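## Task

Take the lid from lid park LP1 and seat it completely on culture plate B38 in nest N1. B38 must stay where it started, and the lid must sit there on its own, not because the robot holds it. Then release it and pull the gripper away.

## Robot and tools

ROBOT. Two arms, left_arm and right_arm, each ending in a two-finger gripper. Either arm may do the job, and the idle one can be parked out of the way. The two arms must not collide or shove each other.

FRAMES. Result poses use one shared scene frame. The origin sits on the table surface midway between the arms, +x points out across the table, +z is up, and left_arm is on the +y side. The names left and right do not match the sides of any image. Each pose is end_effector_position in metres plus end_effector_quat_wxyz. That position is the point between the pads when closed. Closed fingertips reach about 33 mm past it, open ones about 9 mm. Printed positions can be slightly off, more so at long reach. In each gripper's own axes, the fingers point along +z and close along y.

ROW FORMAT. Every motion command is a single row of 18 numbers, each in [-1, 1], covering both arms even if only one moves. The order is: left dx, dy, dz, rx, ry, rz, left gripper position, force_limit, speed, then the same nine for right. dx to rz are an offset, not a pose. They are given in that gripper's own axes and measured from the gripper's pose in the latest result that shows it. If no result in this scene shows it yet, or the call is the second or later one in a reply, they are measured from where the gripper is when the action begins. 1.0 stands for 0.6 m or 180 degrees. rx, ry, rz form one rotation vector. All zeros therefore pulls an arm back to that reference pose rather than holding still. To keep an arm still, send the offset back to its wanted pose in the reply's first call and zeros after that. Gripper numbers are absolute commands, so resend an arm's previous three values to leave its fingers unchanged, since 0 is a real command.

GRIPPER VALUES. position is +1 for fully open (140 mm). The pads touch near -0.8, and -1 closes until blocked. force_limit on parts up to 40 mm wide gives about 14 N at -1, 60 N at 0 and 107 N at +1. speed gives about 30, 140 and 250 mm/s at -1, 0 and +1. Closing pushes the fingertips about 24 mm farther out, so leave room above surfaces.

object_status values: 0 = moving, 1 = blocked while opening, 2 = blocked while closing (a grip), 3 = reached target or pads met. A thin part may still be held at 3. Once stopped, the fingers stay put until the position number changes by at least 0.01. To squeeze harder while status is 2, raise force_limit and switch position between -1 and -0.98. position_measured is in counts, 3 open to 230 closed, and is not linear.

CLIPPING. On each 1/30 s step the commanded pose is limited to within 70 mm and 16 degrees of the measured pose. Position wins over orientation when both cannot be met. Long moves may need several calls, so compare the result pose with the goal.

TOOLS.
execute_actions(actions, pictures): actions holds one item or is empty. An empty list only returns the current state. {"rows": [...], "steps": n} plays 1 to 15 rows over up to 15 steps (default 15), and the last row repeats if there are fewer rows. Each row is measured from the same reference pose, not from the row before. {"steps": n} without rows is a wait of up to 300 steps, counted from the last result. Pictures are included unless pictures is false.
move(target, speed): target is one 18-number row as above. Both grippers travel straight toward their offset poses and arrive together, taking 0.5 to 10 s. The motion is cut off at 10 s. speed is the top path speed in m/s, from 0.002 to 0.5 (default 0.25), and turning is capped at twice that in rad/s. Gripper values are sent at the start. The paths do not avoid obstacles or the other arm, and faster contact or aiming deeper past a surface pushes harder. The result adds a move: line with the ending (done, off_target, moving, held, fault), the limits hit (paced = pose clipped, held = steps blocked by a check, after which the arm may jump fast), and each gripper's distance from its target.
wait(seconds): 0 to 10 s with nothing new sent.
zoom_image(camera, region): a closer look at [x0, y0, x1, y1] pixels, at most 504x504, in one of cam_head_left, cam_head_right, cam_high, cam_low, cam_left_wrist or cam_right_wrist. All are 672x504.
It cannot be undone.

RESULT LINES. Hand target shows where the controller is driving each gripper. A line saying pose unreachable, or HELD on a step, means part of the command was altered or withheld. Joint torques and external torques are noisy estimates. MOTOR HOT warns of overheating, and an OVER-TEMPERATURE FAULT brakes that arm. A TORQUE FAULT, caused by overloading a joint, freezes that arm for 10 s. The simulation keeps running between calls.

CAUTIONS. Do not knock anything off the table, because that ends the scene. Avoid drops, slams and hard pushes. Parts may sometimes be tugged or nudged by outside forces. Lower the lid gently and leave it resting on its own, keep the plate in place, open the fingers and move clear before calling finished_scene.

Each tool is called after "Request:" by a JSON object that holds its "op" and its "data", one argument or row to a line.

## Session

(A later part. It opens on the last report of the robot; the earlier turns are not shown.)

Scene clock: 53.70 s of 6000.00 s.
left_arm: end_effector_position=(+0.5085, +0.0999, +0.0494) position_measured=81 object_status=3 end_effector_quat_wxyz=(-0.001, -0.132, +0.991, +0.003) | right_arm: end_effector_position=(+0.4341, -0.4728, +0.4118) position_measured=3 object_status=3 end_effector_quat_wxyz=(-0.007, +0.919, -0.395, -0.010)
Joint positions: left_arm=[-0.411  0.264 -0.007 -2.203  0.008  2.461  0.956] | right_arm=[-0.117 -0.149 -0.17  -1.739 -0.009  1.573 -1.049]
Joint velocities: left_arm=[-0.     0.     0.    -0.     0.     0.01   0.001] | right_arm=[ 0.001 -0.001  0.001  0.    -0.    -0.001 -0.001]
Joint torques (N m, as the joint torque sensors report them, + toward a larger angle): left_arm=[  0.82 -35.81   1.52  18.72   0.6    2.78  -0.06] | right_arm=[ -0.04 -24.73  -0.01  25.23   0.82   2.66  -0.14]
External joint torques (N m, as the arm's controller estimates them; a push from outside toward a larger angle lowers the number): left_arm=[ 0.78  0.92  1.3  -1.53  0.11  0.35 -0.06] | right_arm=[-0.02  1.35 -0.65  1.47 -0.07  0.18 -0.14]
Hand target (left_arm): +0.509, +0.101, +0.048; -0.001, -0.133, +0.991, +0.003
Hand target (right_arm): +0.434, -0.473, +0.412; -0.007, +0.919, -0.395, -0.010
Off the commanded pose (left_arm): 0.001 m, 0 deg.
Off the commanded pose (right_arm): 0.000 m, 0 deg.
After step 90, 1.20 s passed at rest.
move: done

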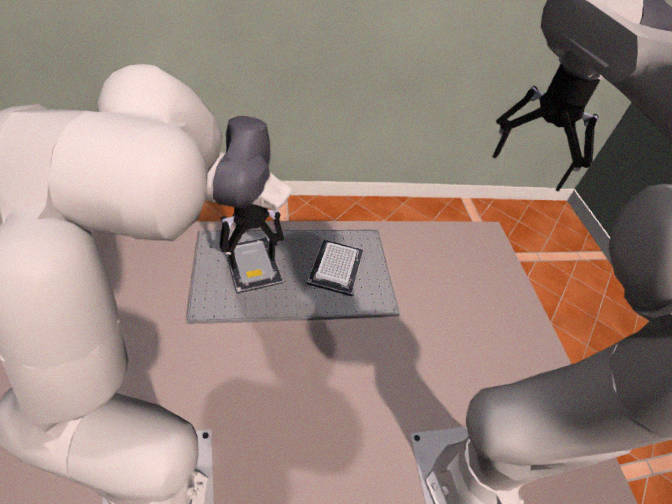

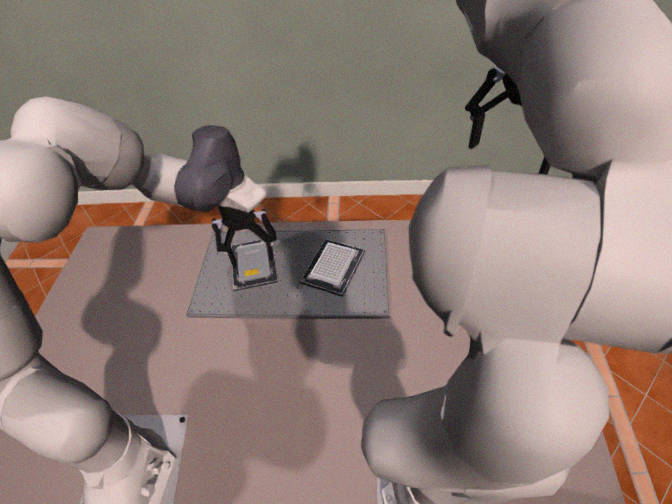

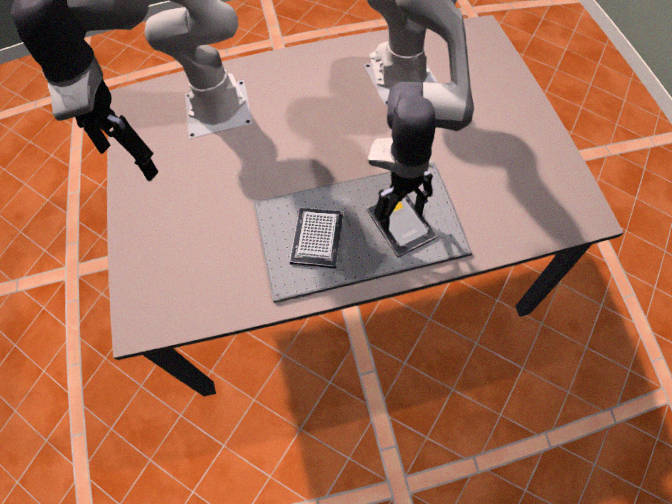

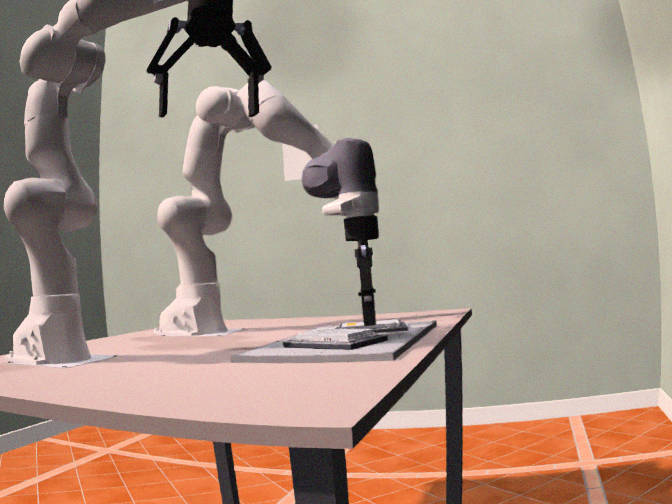

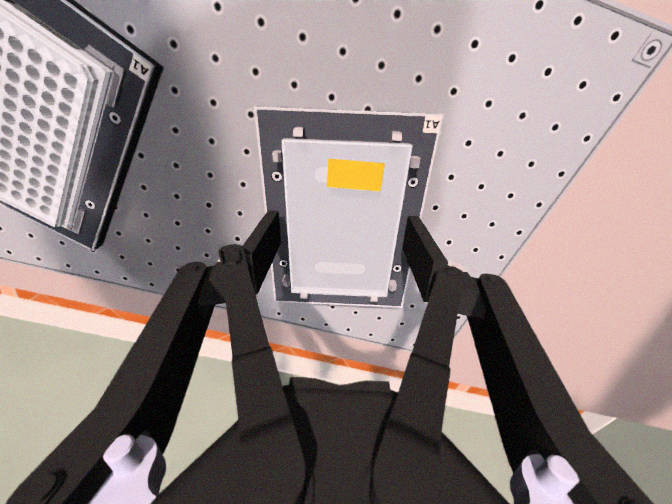

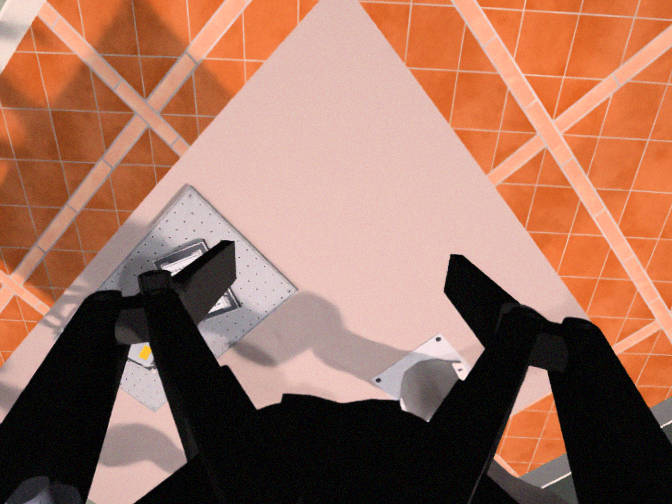

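Request:
{"op": "move", "data": {
  "target": [0,0.002,0.0067,0,0,0,0.38,-0.5,0,0,0,0,0,0,0,1,0,0],
  "speed": 0.01
}}

Request:
{"op": "zoom_image", "data": {
  "camera": "cam_low",
  "region": [335, 300, 415, 340]
}}

Scene clock: 58.97 s of 6000.00 s.
left_arm: end_effector_position=(+0.5083, +0.1000, +0.0466) position_measured=81 object_status=3 end_effector_quat_wxyz=(-0.001, -0.132, +0.991, +0.003) | right_arm: end_effector_position=(+0.4341, -0.4728, +0.4118) position_measured=3 object_status=3 end_effector_quat_wxyz=(-0.007, +0.919, -0.395, -0.010)
Joint positions: left_arm=[-0.411  0.269 -0.007 -2.204  0.008  2.468  0.956] | right_arm=[-0.117 -0.149 -0.17  -1.739 -0.009  1.573 -1.049]
Joint velocities: left_arm=[-0.    -0.    -0.001 -0.002 -0.     0.005  0.   ] | right_arm=[-0.001 -0.    -0.    -0.    -0.    -0.     0.001]
Joint torques (N m, as the joint torque sensors report them, + toward a larger angle): left_arm=[  1.23 -35.92   1.22  18.63   0.42   2.76   0.06] | right_arm=[ -0.25 -24.6    0.02  25.22   0.81   2.63  -0.11]
External joint torques (N m, as the arm's controller estimates them; a push from outside toward a larger angle lowers the number): left_arm=[ 1.26  0.88  1.07 -1.48 -0.07  0.34  0.06] | right_arm=[-0.27  1.3  -0.65  1.56 -0.08  0.15 -0.11]
Hand target (left_arm): +0.508, +0.101, +0.045; -0.001, -0.132, +0.991, +0.003
Hand target (right_arm): +0.434, -0.473, +0.412; -0.007, +0.919, -0.395, -0.010
Off the commanded pose (left_arm): 0.002 m, 0 deg.
Off the commanded pose (right_arm): 0.000 m, 0 deg.
After step 90, 1.57 s passed at rest.
move: done

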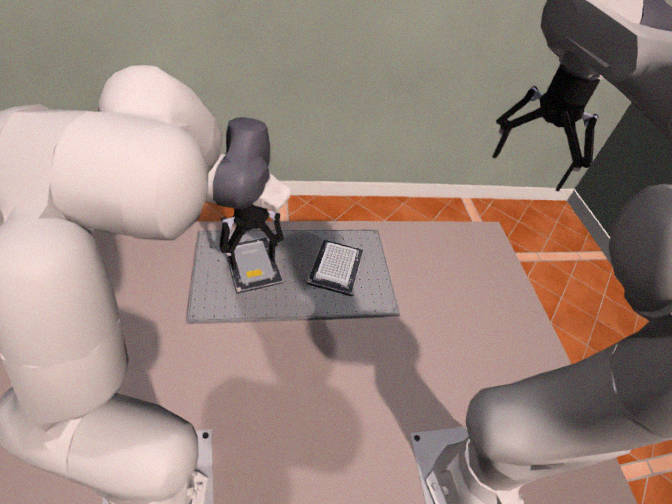

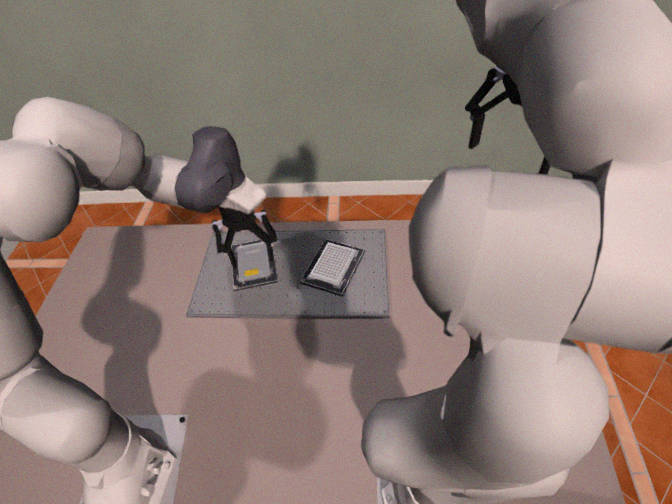

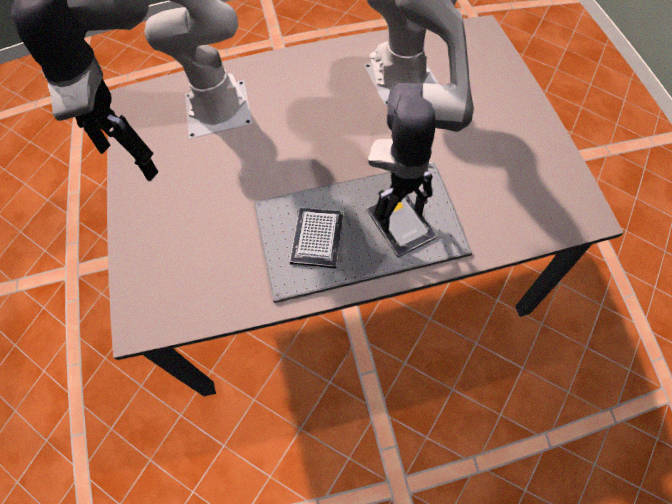

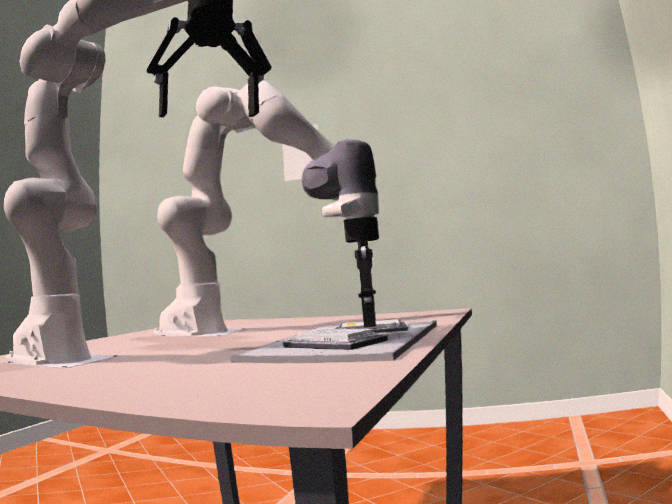

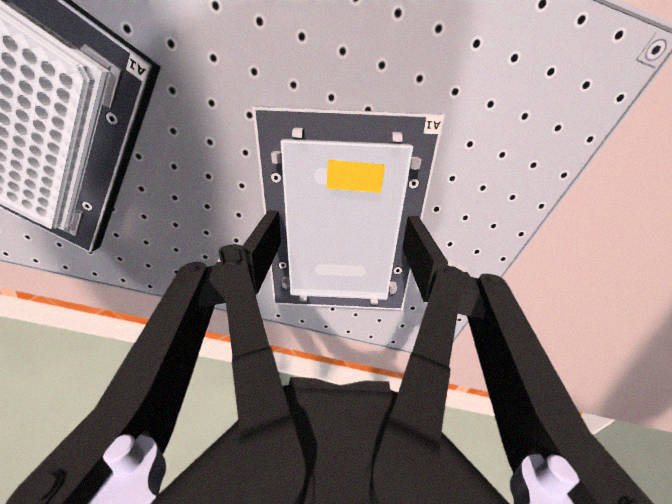

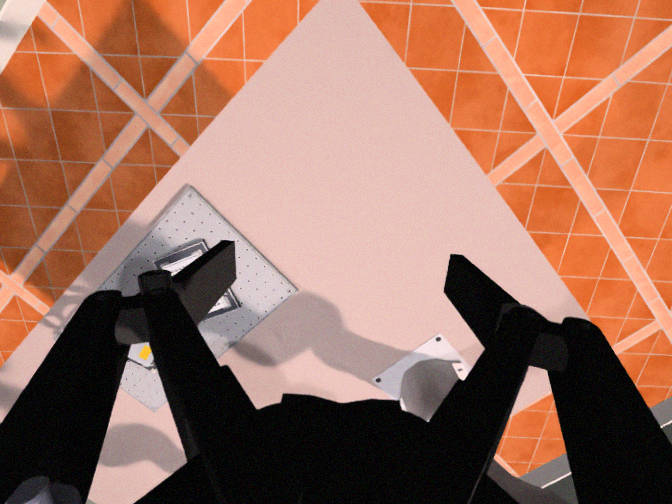

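Region (335, 300, 415, 340) of cam_low's 672x504 image, scaled by 6.300, with more detail than that image has.

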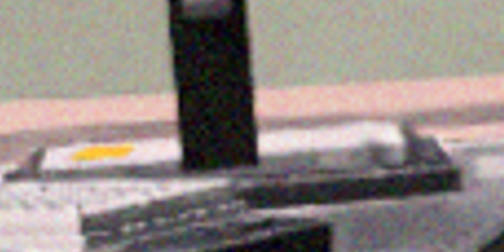

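Request:
{"op": "move", "data": {
  "target": [0,0,0,0,0,0,-1,-0.5,-1,0,0,0,0,0,0,1,0,0],
  "speed": 0.01
}}

Request:
{"op": "zoom_image", "data": {
  "camera": "cam_low",
  "region": [335, 300, 415, 340]
}}

Scene clock: 61.73 s of 6000.00 s.
left_arm: end_effector_position=(+0.5087, +0.0999, +0.0469) position_measured=103 object_status=2 end_effector_quat_wxyz=(-0.001, -0.132, +0.991, +0.002) | right_arm: end_effector_position=(+0.4341, -0.4728, +0.4118) position_measured=3 object_status=3 end_effector_quat_wxyz=(-0.007, +0.919, -0.395, -0.010)
Joint positions: left_arm=[-0.411  0.268 -0.007 -2.205  0.008  2.469  0.956] | right_arm=[-0.117 -0.149 -0.17  -1.739 -0.009  1.573 -1.049]
Joint velocities: left_arm=[ 0.    -0.001 -0.002 -0.001 -0.001 -0.001  0.   ] | right_arm=[-0.002 -0.     0.001  0.     0.001  0.001  0.   ]
Joint torques (N m, as the joint torque sensors report them, + toward a larger angle): left_arm=[  0.35 -36.22   1.06  19.85   0.42   2.29  -0.06] | right_arm=[  0.02 -24.82  -0.05  25.21   0.82   2.67  -0.12]
External joint torques (N m, as the arm's controller estimates them; a push from outside toward a larger angle lowers the number): left_arm=[ 0.41  0.53  0.93 -0.27 -0.07 -0.13 -0.06] | right_arm=[ 0.03  1.2  -0.7   1.48 -0.07  0.18 -0.12]
Hand target (left_arm): +0.508, +0.100, +0.047; -0.001, -0.132, +0.991, +0.003
Hand target (right_arm): +0.434, -0.473, +0.412; -0.007, +0.919, -0.395, -0.010
Off the commanded pose (left_arm): 0.000 m, 0 deg.
Off the commanded pose (right_arm): 0.000 m, 0 deg.
move: done

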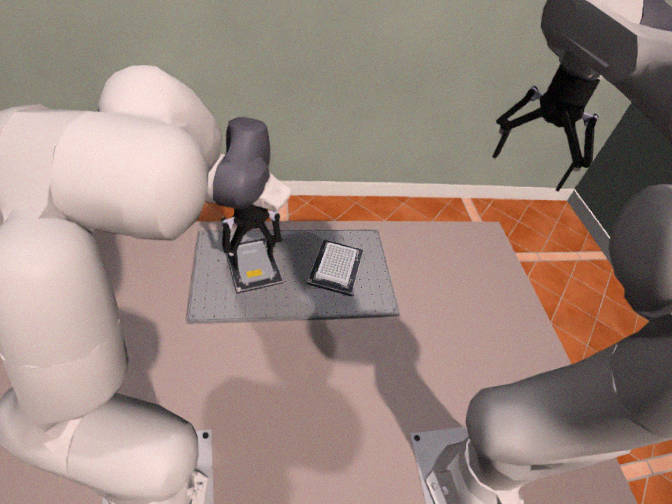

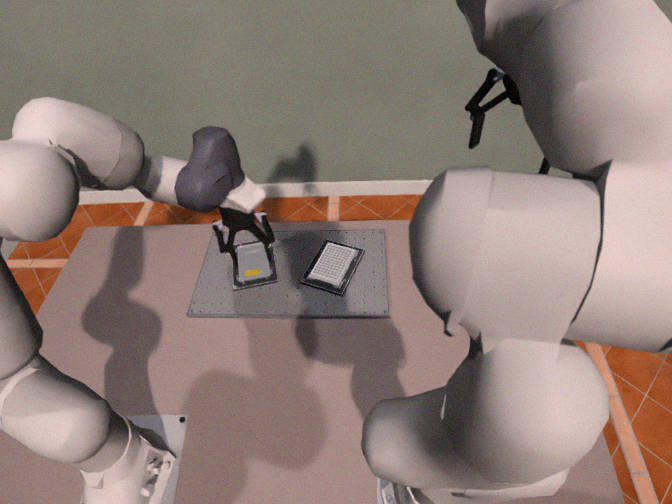

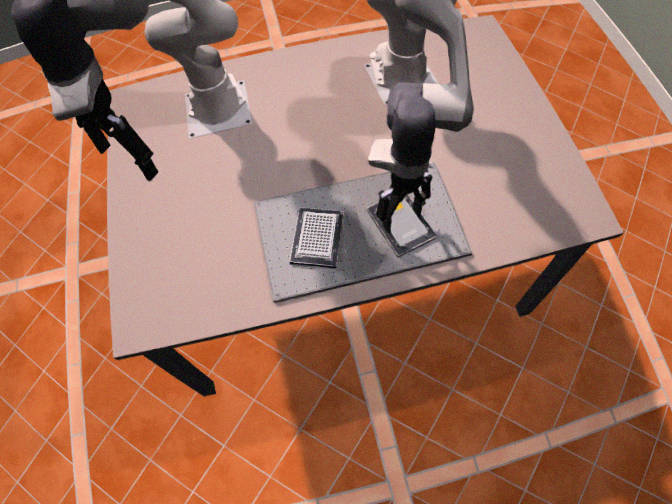

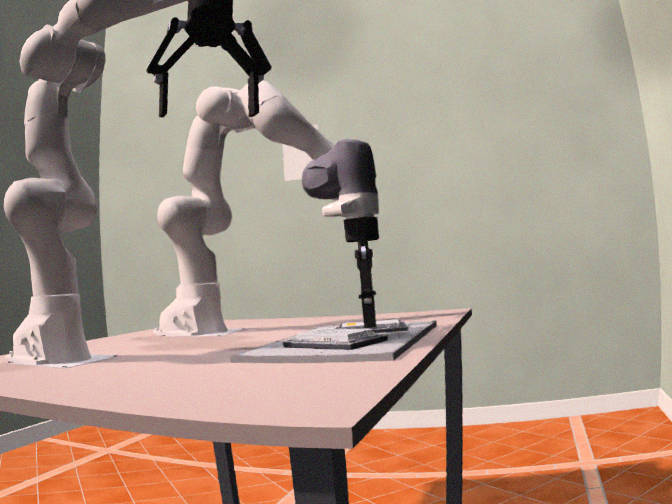

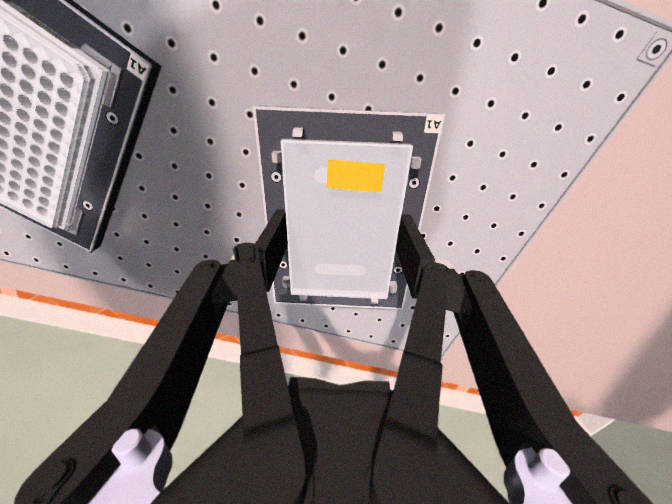

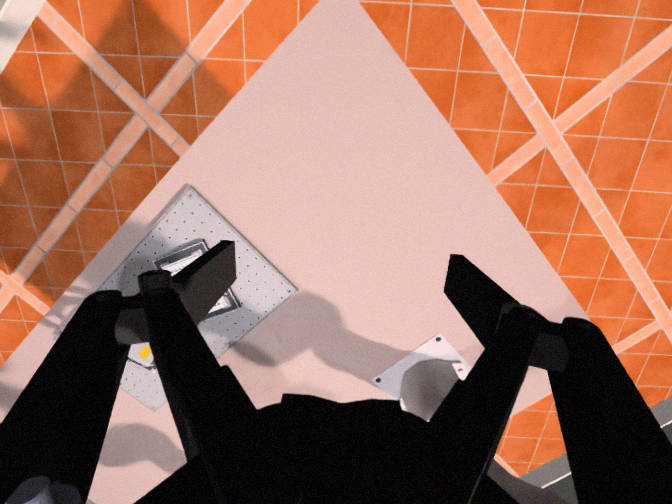

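Region (335, 300, 415, 340) of cam_low's 672x504 image, scaled by 6.300, with more detail than that image has.

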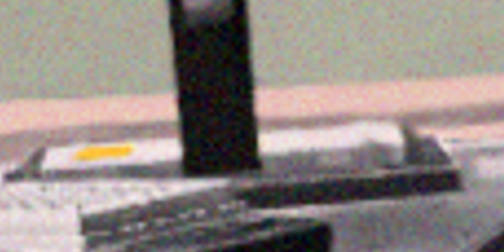

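Request:
{"op": "move", "data": {
  "target": [0,0,-0.05,0,0,0,-1,-0.5,-1,0,0,0,0,0,0,1,0,0],
  "speed": 0.04
}}

Request:
{"op": "move", "data": {
  "target": [0,-0.15,-0.3,0.25,0,0,-1,-0.5,-1,0,0,0,0,0,0,1,0,0],
  "speed": 0.15
}}

Scene clock: 66.47 s of 6000.00 s.
left_arm: end_effector_position=(+0.5089, +0.1001, +0.0761) position_measured=103 object_status=2 end_effector_quat_wxyz=(+0.000, -0.132, +0.991, +0.002) | right_arm: end_effector_position=(+0.4341, -0.4728, +0.4118) position_measured=3 object_status=3 end_effector_quat_wxyz=(-0.007, +0.919, -0.395, -0.010)
Joint positions: left_arm=[-0.411  0.212 -0.007 -2.196  0.008  2.407  0.956] | right_arm=[-0.117 -0.149 -0.17  -1.739 -0.009  1.573 -1.049]
Joint velocities: left_arm=[ 0.002 -0.001 -0.001  0.     0.    -0.019 -0.001] | right_arm=[-0.001 -0.001  0.001  0.     0.001 -0.    -0.001]
Joint torques (N m, as the joint torque sensors report them, + toward a larger angle): left_arm=[  0.   -36.38   0.27  21.34   0.01   2.23   0.06] | right_arm=[ -0.04 -24.86   0.05  25.04   0.82   2.63  -0.13]
External joint torques (N m, as the arm's controller estimates them; a push from outside toward a larger angle lowers the number): left_arm=[-0.04 -0.45  0.09  0.33 -0.52 -0.22  0.06] | right_arm=[ 0.04  1.31 -0.53  1.22 -0.06  0.14 -0.13]
Hand target (left_arm): +0.508, +0.099, +0.077; -0.001, -0.132, +0.991, +0.002
Hand target (right_arm): +0.434, -0.473, +0.412; -0.007, +0.919, -0.395, -0.010
Off the commanded pose (left_arm): 0.001 m, 0 deg.
Off the commanded pose (right_arm): 0.000 m, 0 deg.
After step 90, 0.70 s passed at rest.
move: done

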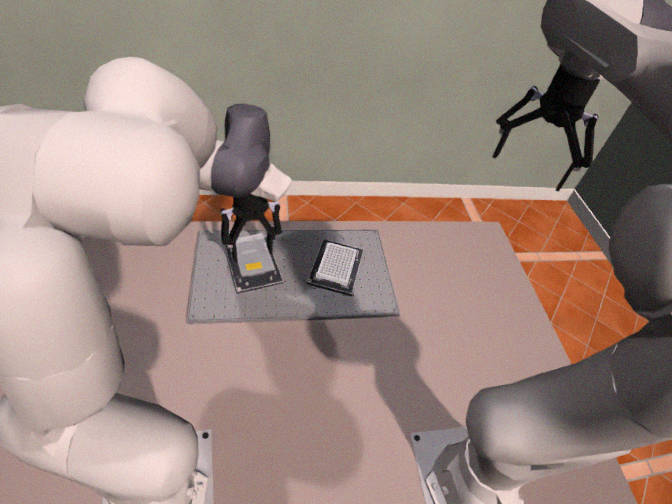

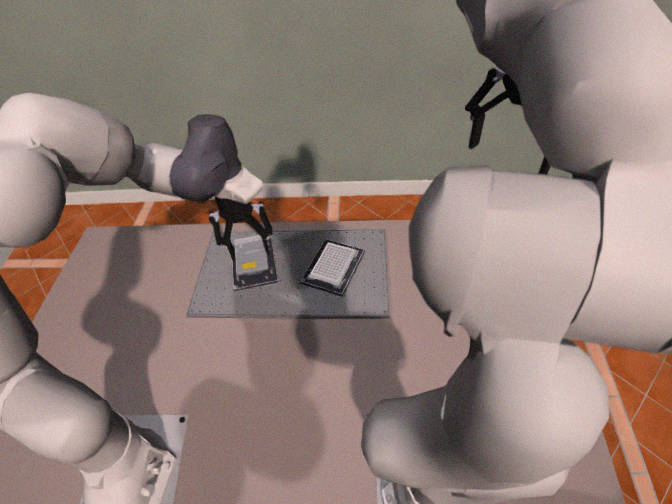

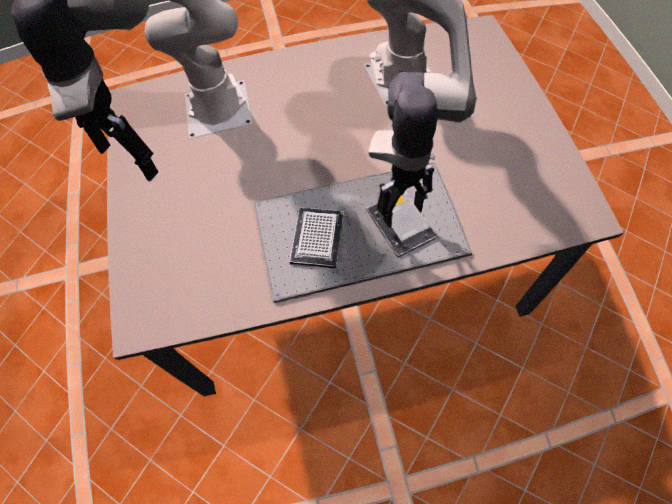

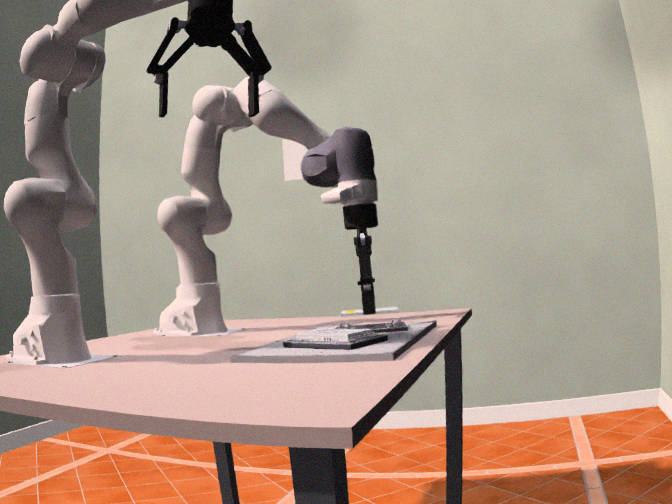

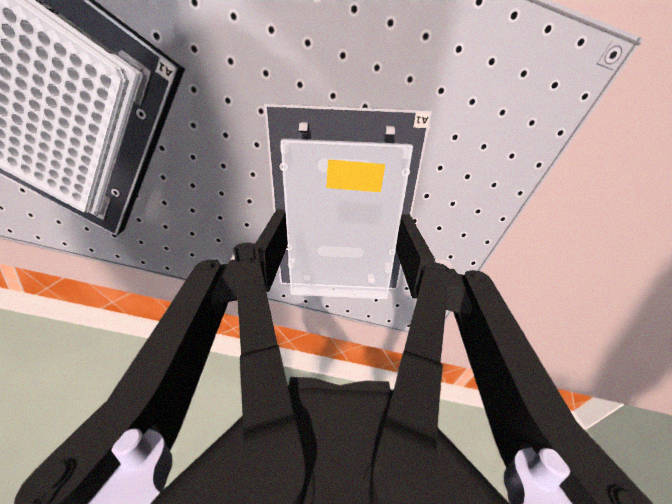

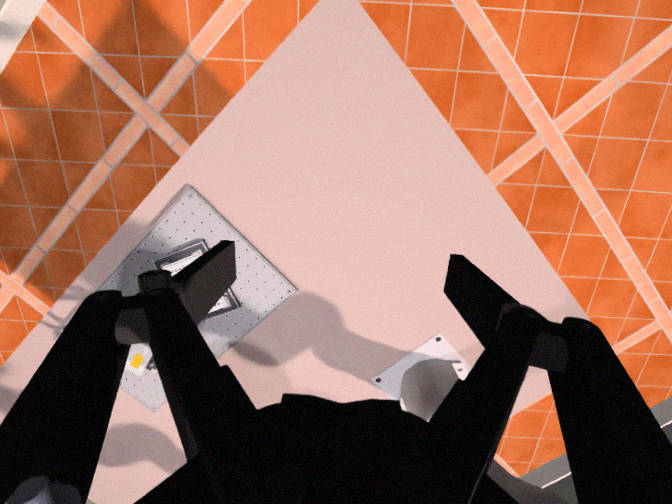

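Scene clock: 69.83 s of 6000.00 s.
left_arm: end_effector_position=(+0.5287, +0.0062, +0.2578) position_measured=103 object_status=2 end_effector_quat_wxyz=(+0.042, -0.120, +0.915, -0.384) | right_arm: end_effector_position=(+0.4341, -0.4728, +0.4118) position_measured=3 object_status=3 end_effector_quat_wxyz=(-0.007, +0.919, -0.395, -0.010)
Joint positions: left_arm=[-0.289 -0.076 -0.008 -2.276 -1.034  2.304  1.774] | right_arm=[-0.117 -0.149 -0.17  -1.739 -0.009  1.573 -1.049]
Joint velocities: left_arm=[ 0.001  0.001  0.001 -0.001 -0.003 -0.004  0.032] | right_arm=[-0.001 -0.002 -0.001 -0.    -0.     0.     0.001]
Joint torques (N m, as the joint torque sensors report them, + toward a larger angle): left_arm=[  0.53 -28.32   1.86  22.25  -0.35   1.03   0.2 ] | right_arm=[ -0.13 -24.6    0.2   25.07   0.81   2.61  -0.14]
External joint torques (N m, as the arm's controller estimates them; a push from outside toward a larger angle lowers the number): left_arm=[ 0.59 -0.33  1.94 -0.59 -0.59 -0.27  0.24] | right_arm=[-0.06  1.52 -0.38  1.31 -0.07  0.12 -0.13]
Hand target (left_arm): +0.529, +0.007, +0.259; +0.044, -0.115, +0.915, -0.385
Hand target (right_arm): +0.434, -0.473, +0.412; -0.007, +0.919, -0.395, -0.010
Off the commanded pose (left_arm): 0.008 m, 1 deg.
Off the commanded pose (right_arm): 0.000 m, 0 deg.
move: off_target (left_arm)

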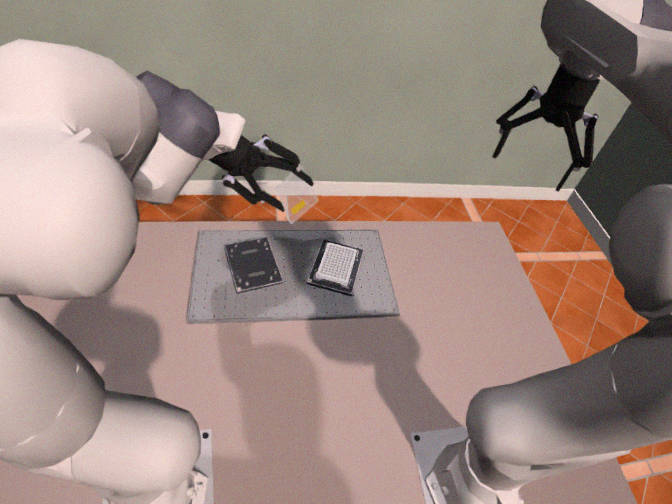

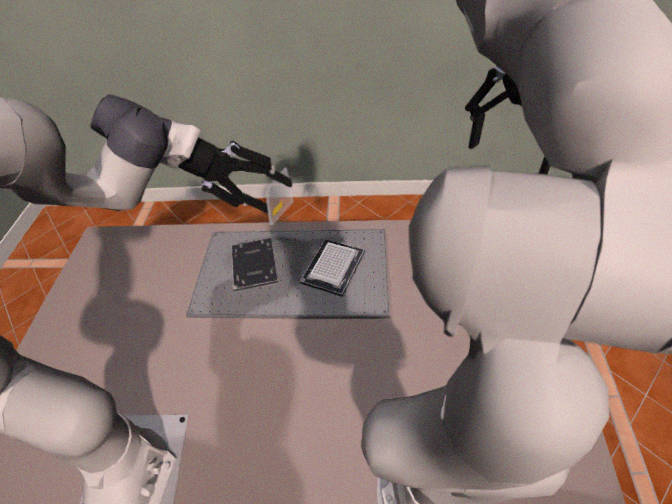

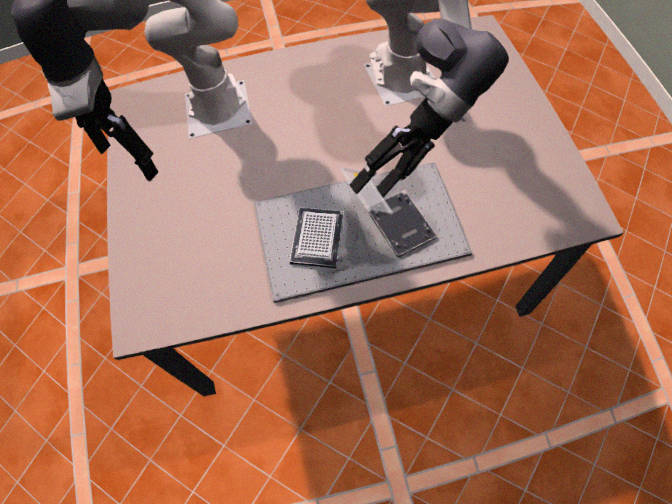

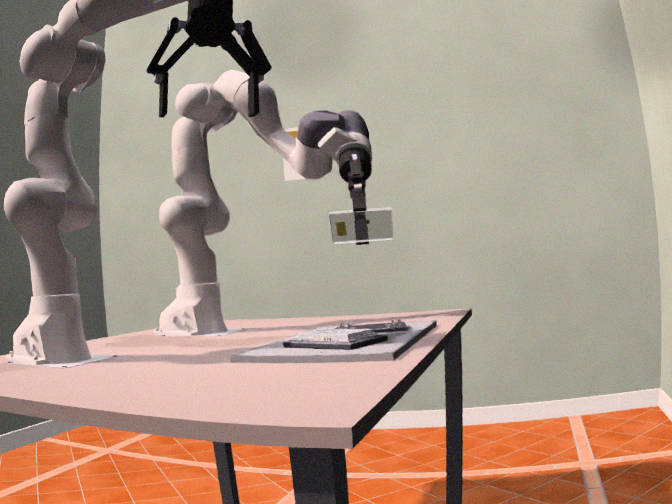

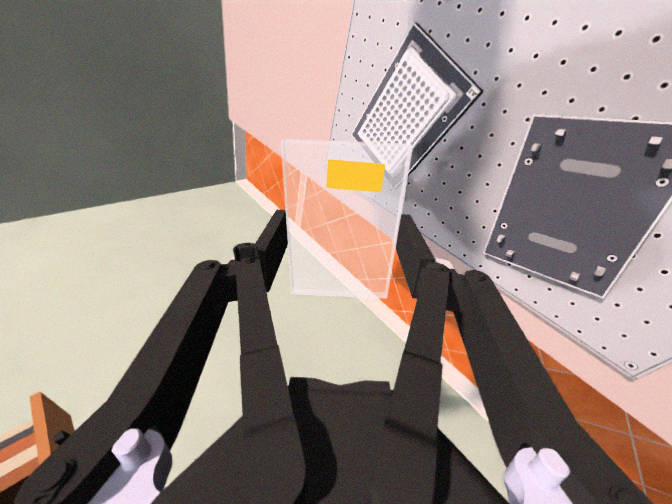

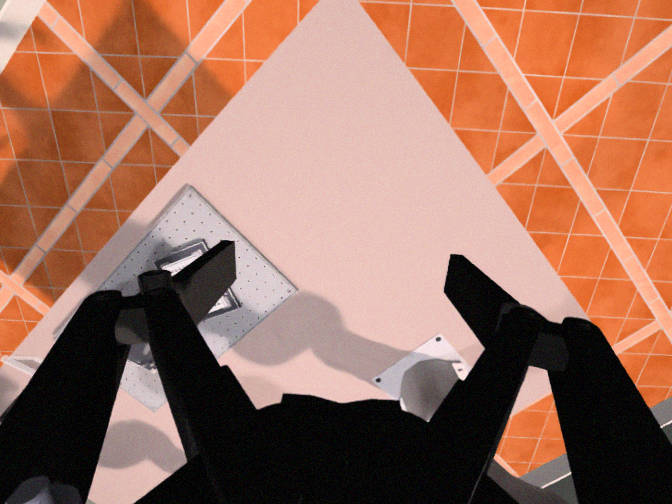

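Request:
{"op": "zoom_image", "data": {
  "camera": "cam_low",
  "region": [320, 195, 400, 255]
}}

Request:
{"op": "zoom_image", "data": {
  "camera": "cam_left_wrist",
  "region": [260, 125, 440, 310]
}}

Region (320, 195, 400, 255) of cam_low's 672x504 image, scaled by 6.300, with more detail than that image has; it fills the top 378 rows of this view, and the rest is white.

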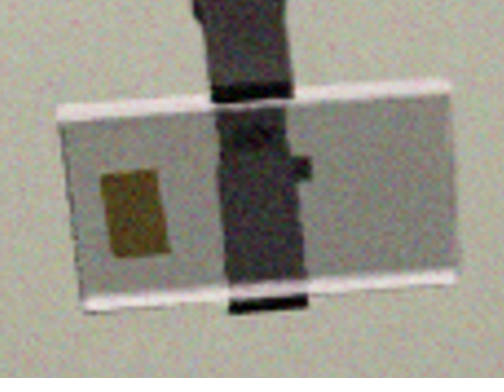

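Region (260, 125, 440, 310) of cam_left_wrist's 672x504 image, scaled by 2.724, with more detail than that image has; it fills the left 490 columns of this view, and the rest is white.

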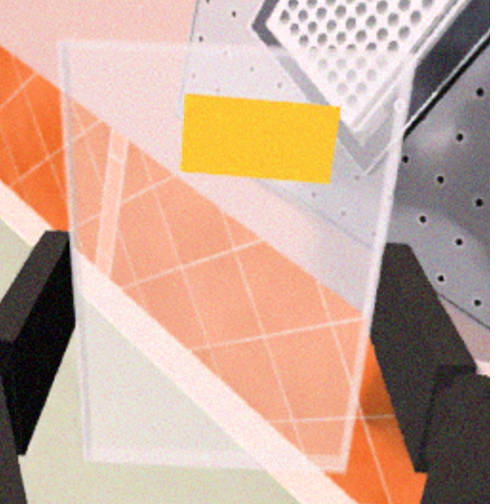

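Request:
{"op": "move", "data": {
  "target": [0.0765,0.0593,0.2693,-0.2464,0.0695,0.1785,-1,-0.5,-1,0,0,0,0,0,0,1,0,0],
  "speed": 0.15
}}

Request:
{"op": "zoom_image", "data": {
  "camera": "cam_left_wrist",
  "region": [200, 50, 480, 330]
}}

Scene clock: 87.63 s of 6000.00 s.
left_arm: end_effector_position=(+0.5049, -0.0854, +0.1145) position_measured=103 object_status=2 end_effector_quat_wxyz=(+0.001, +0.162, +0.987, +0.009) | right_arm: end_effector_position=(+0.4341, -0.4728, +0.4118) position_measured=3 object_status=3 end_effector_quat_wxyz=(-0.007, +0.919, -0.395, -0.010)
Joint positions: left_arm=[-0.682  0.377 -0.022 -1.833  0.031  2.203  1.248] | right_arm=[-0.117 -0.149 -0.17  -1.739 -0.009  1.573 -1.049]
Joint velocities: left_arm=[-0.003 -0.001  0.002  0.001  0.001 -0.008 -0.02 ] | right_arm=[-0.    -0.    -0.001  0.     0.     0.    -0.001]
Joint torques (N m, as the joint torque sensors report them, + toward a larger angle): left_arm=[ -0.36 -42.33   2.25  23.55   1.05   2.01  -0.36] | right_arm=[ -0.13 -24.62  -0.22  24.94   0.8    2.63  -0.1 ]
External joint torques (N m, as the arm's controller estimates them; a push from outside toward a larger angle lowers the number): left_arm=[-0.33  0.6   2.2   0.6   0.4  -0.41 -0.36] | right_arm=[-0.07  1.42 -0.81  1.2  -0.08  0.15 -0.1 ]
Hand target (left_arm): +0.505, -0.084, +0.114; +0.000, +0.157, +0.988, +0.011
Hand target (right_arm): +0.434, -0.473, +0.412; -0.007, +0.919, -0.395, -0.010
Off the commanded pose (left_arm): 0.009 m, 1 deg.
Off the commanded pose (right_arm): 0.000 m, 0 deg.
After step 90, 10.97 s passed at rest.
move: off_target (left_arm)

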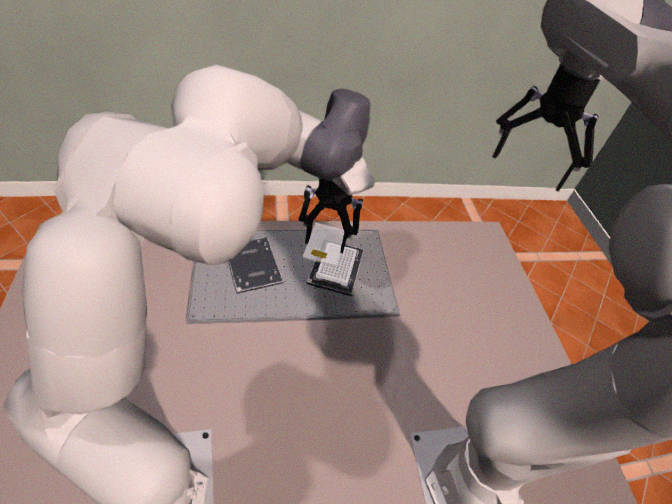

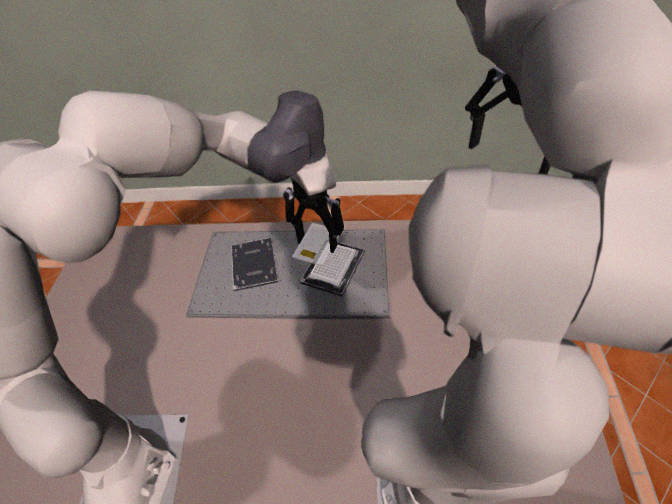

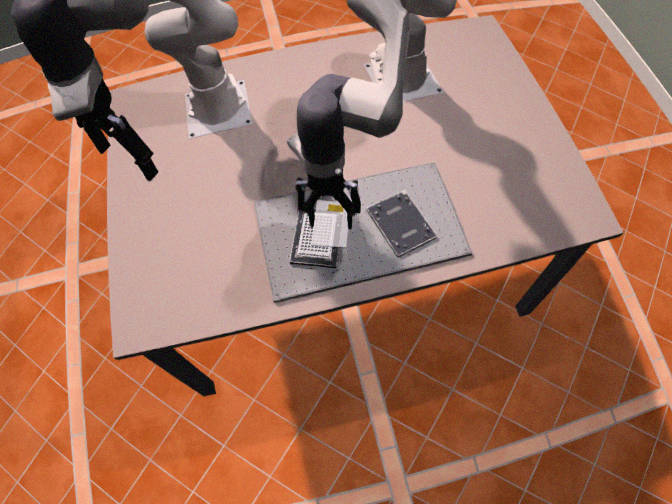

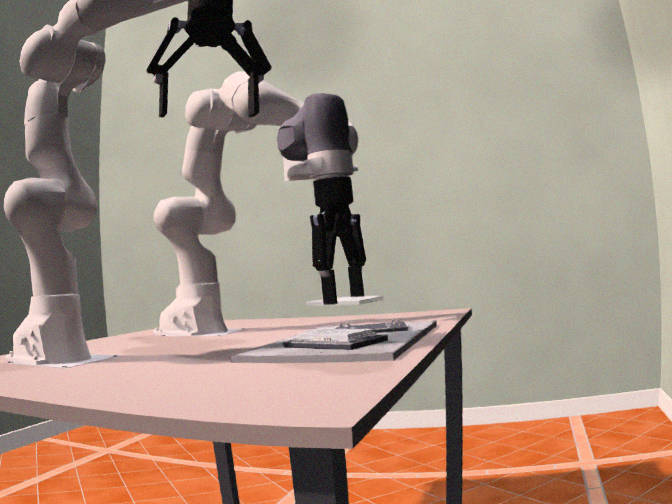

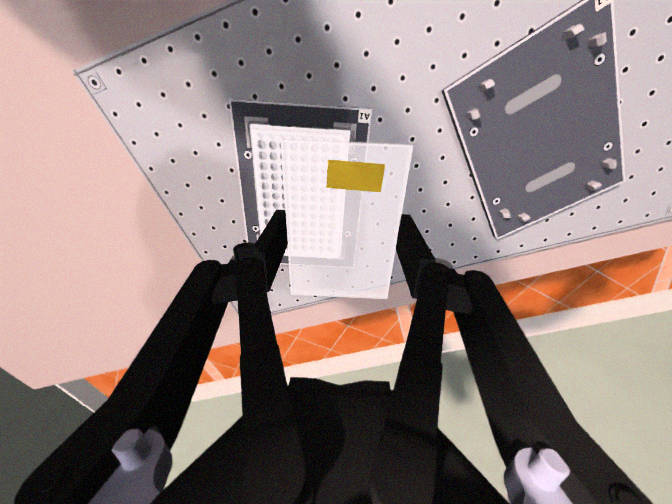

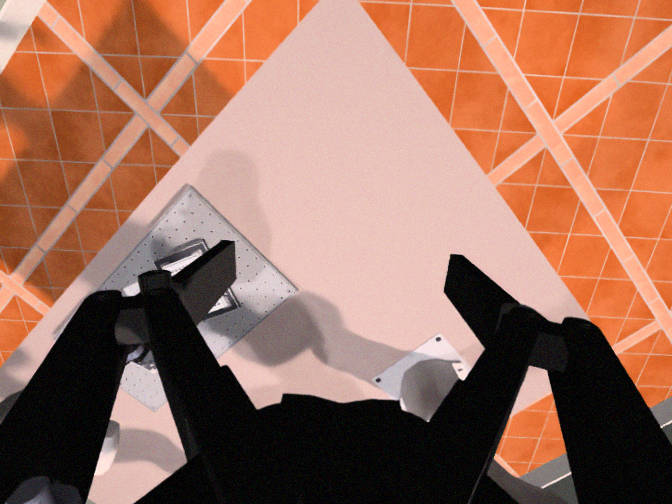

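Region (200, 50, 480, 330) of cam_left_wrist's 672x504 image, scaled by 1.800, with more detail than that image has.

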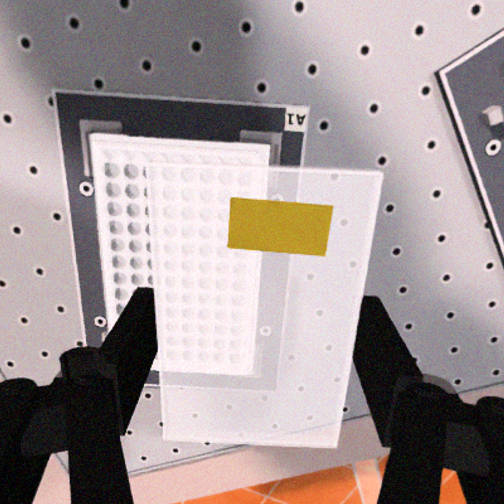

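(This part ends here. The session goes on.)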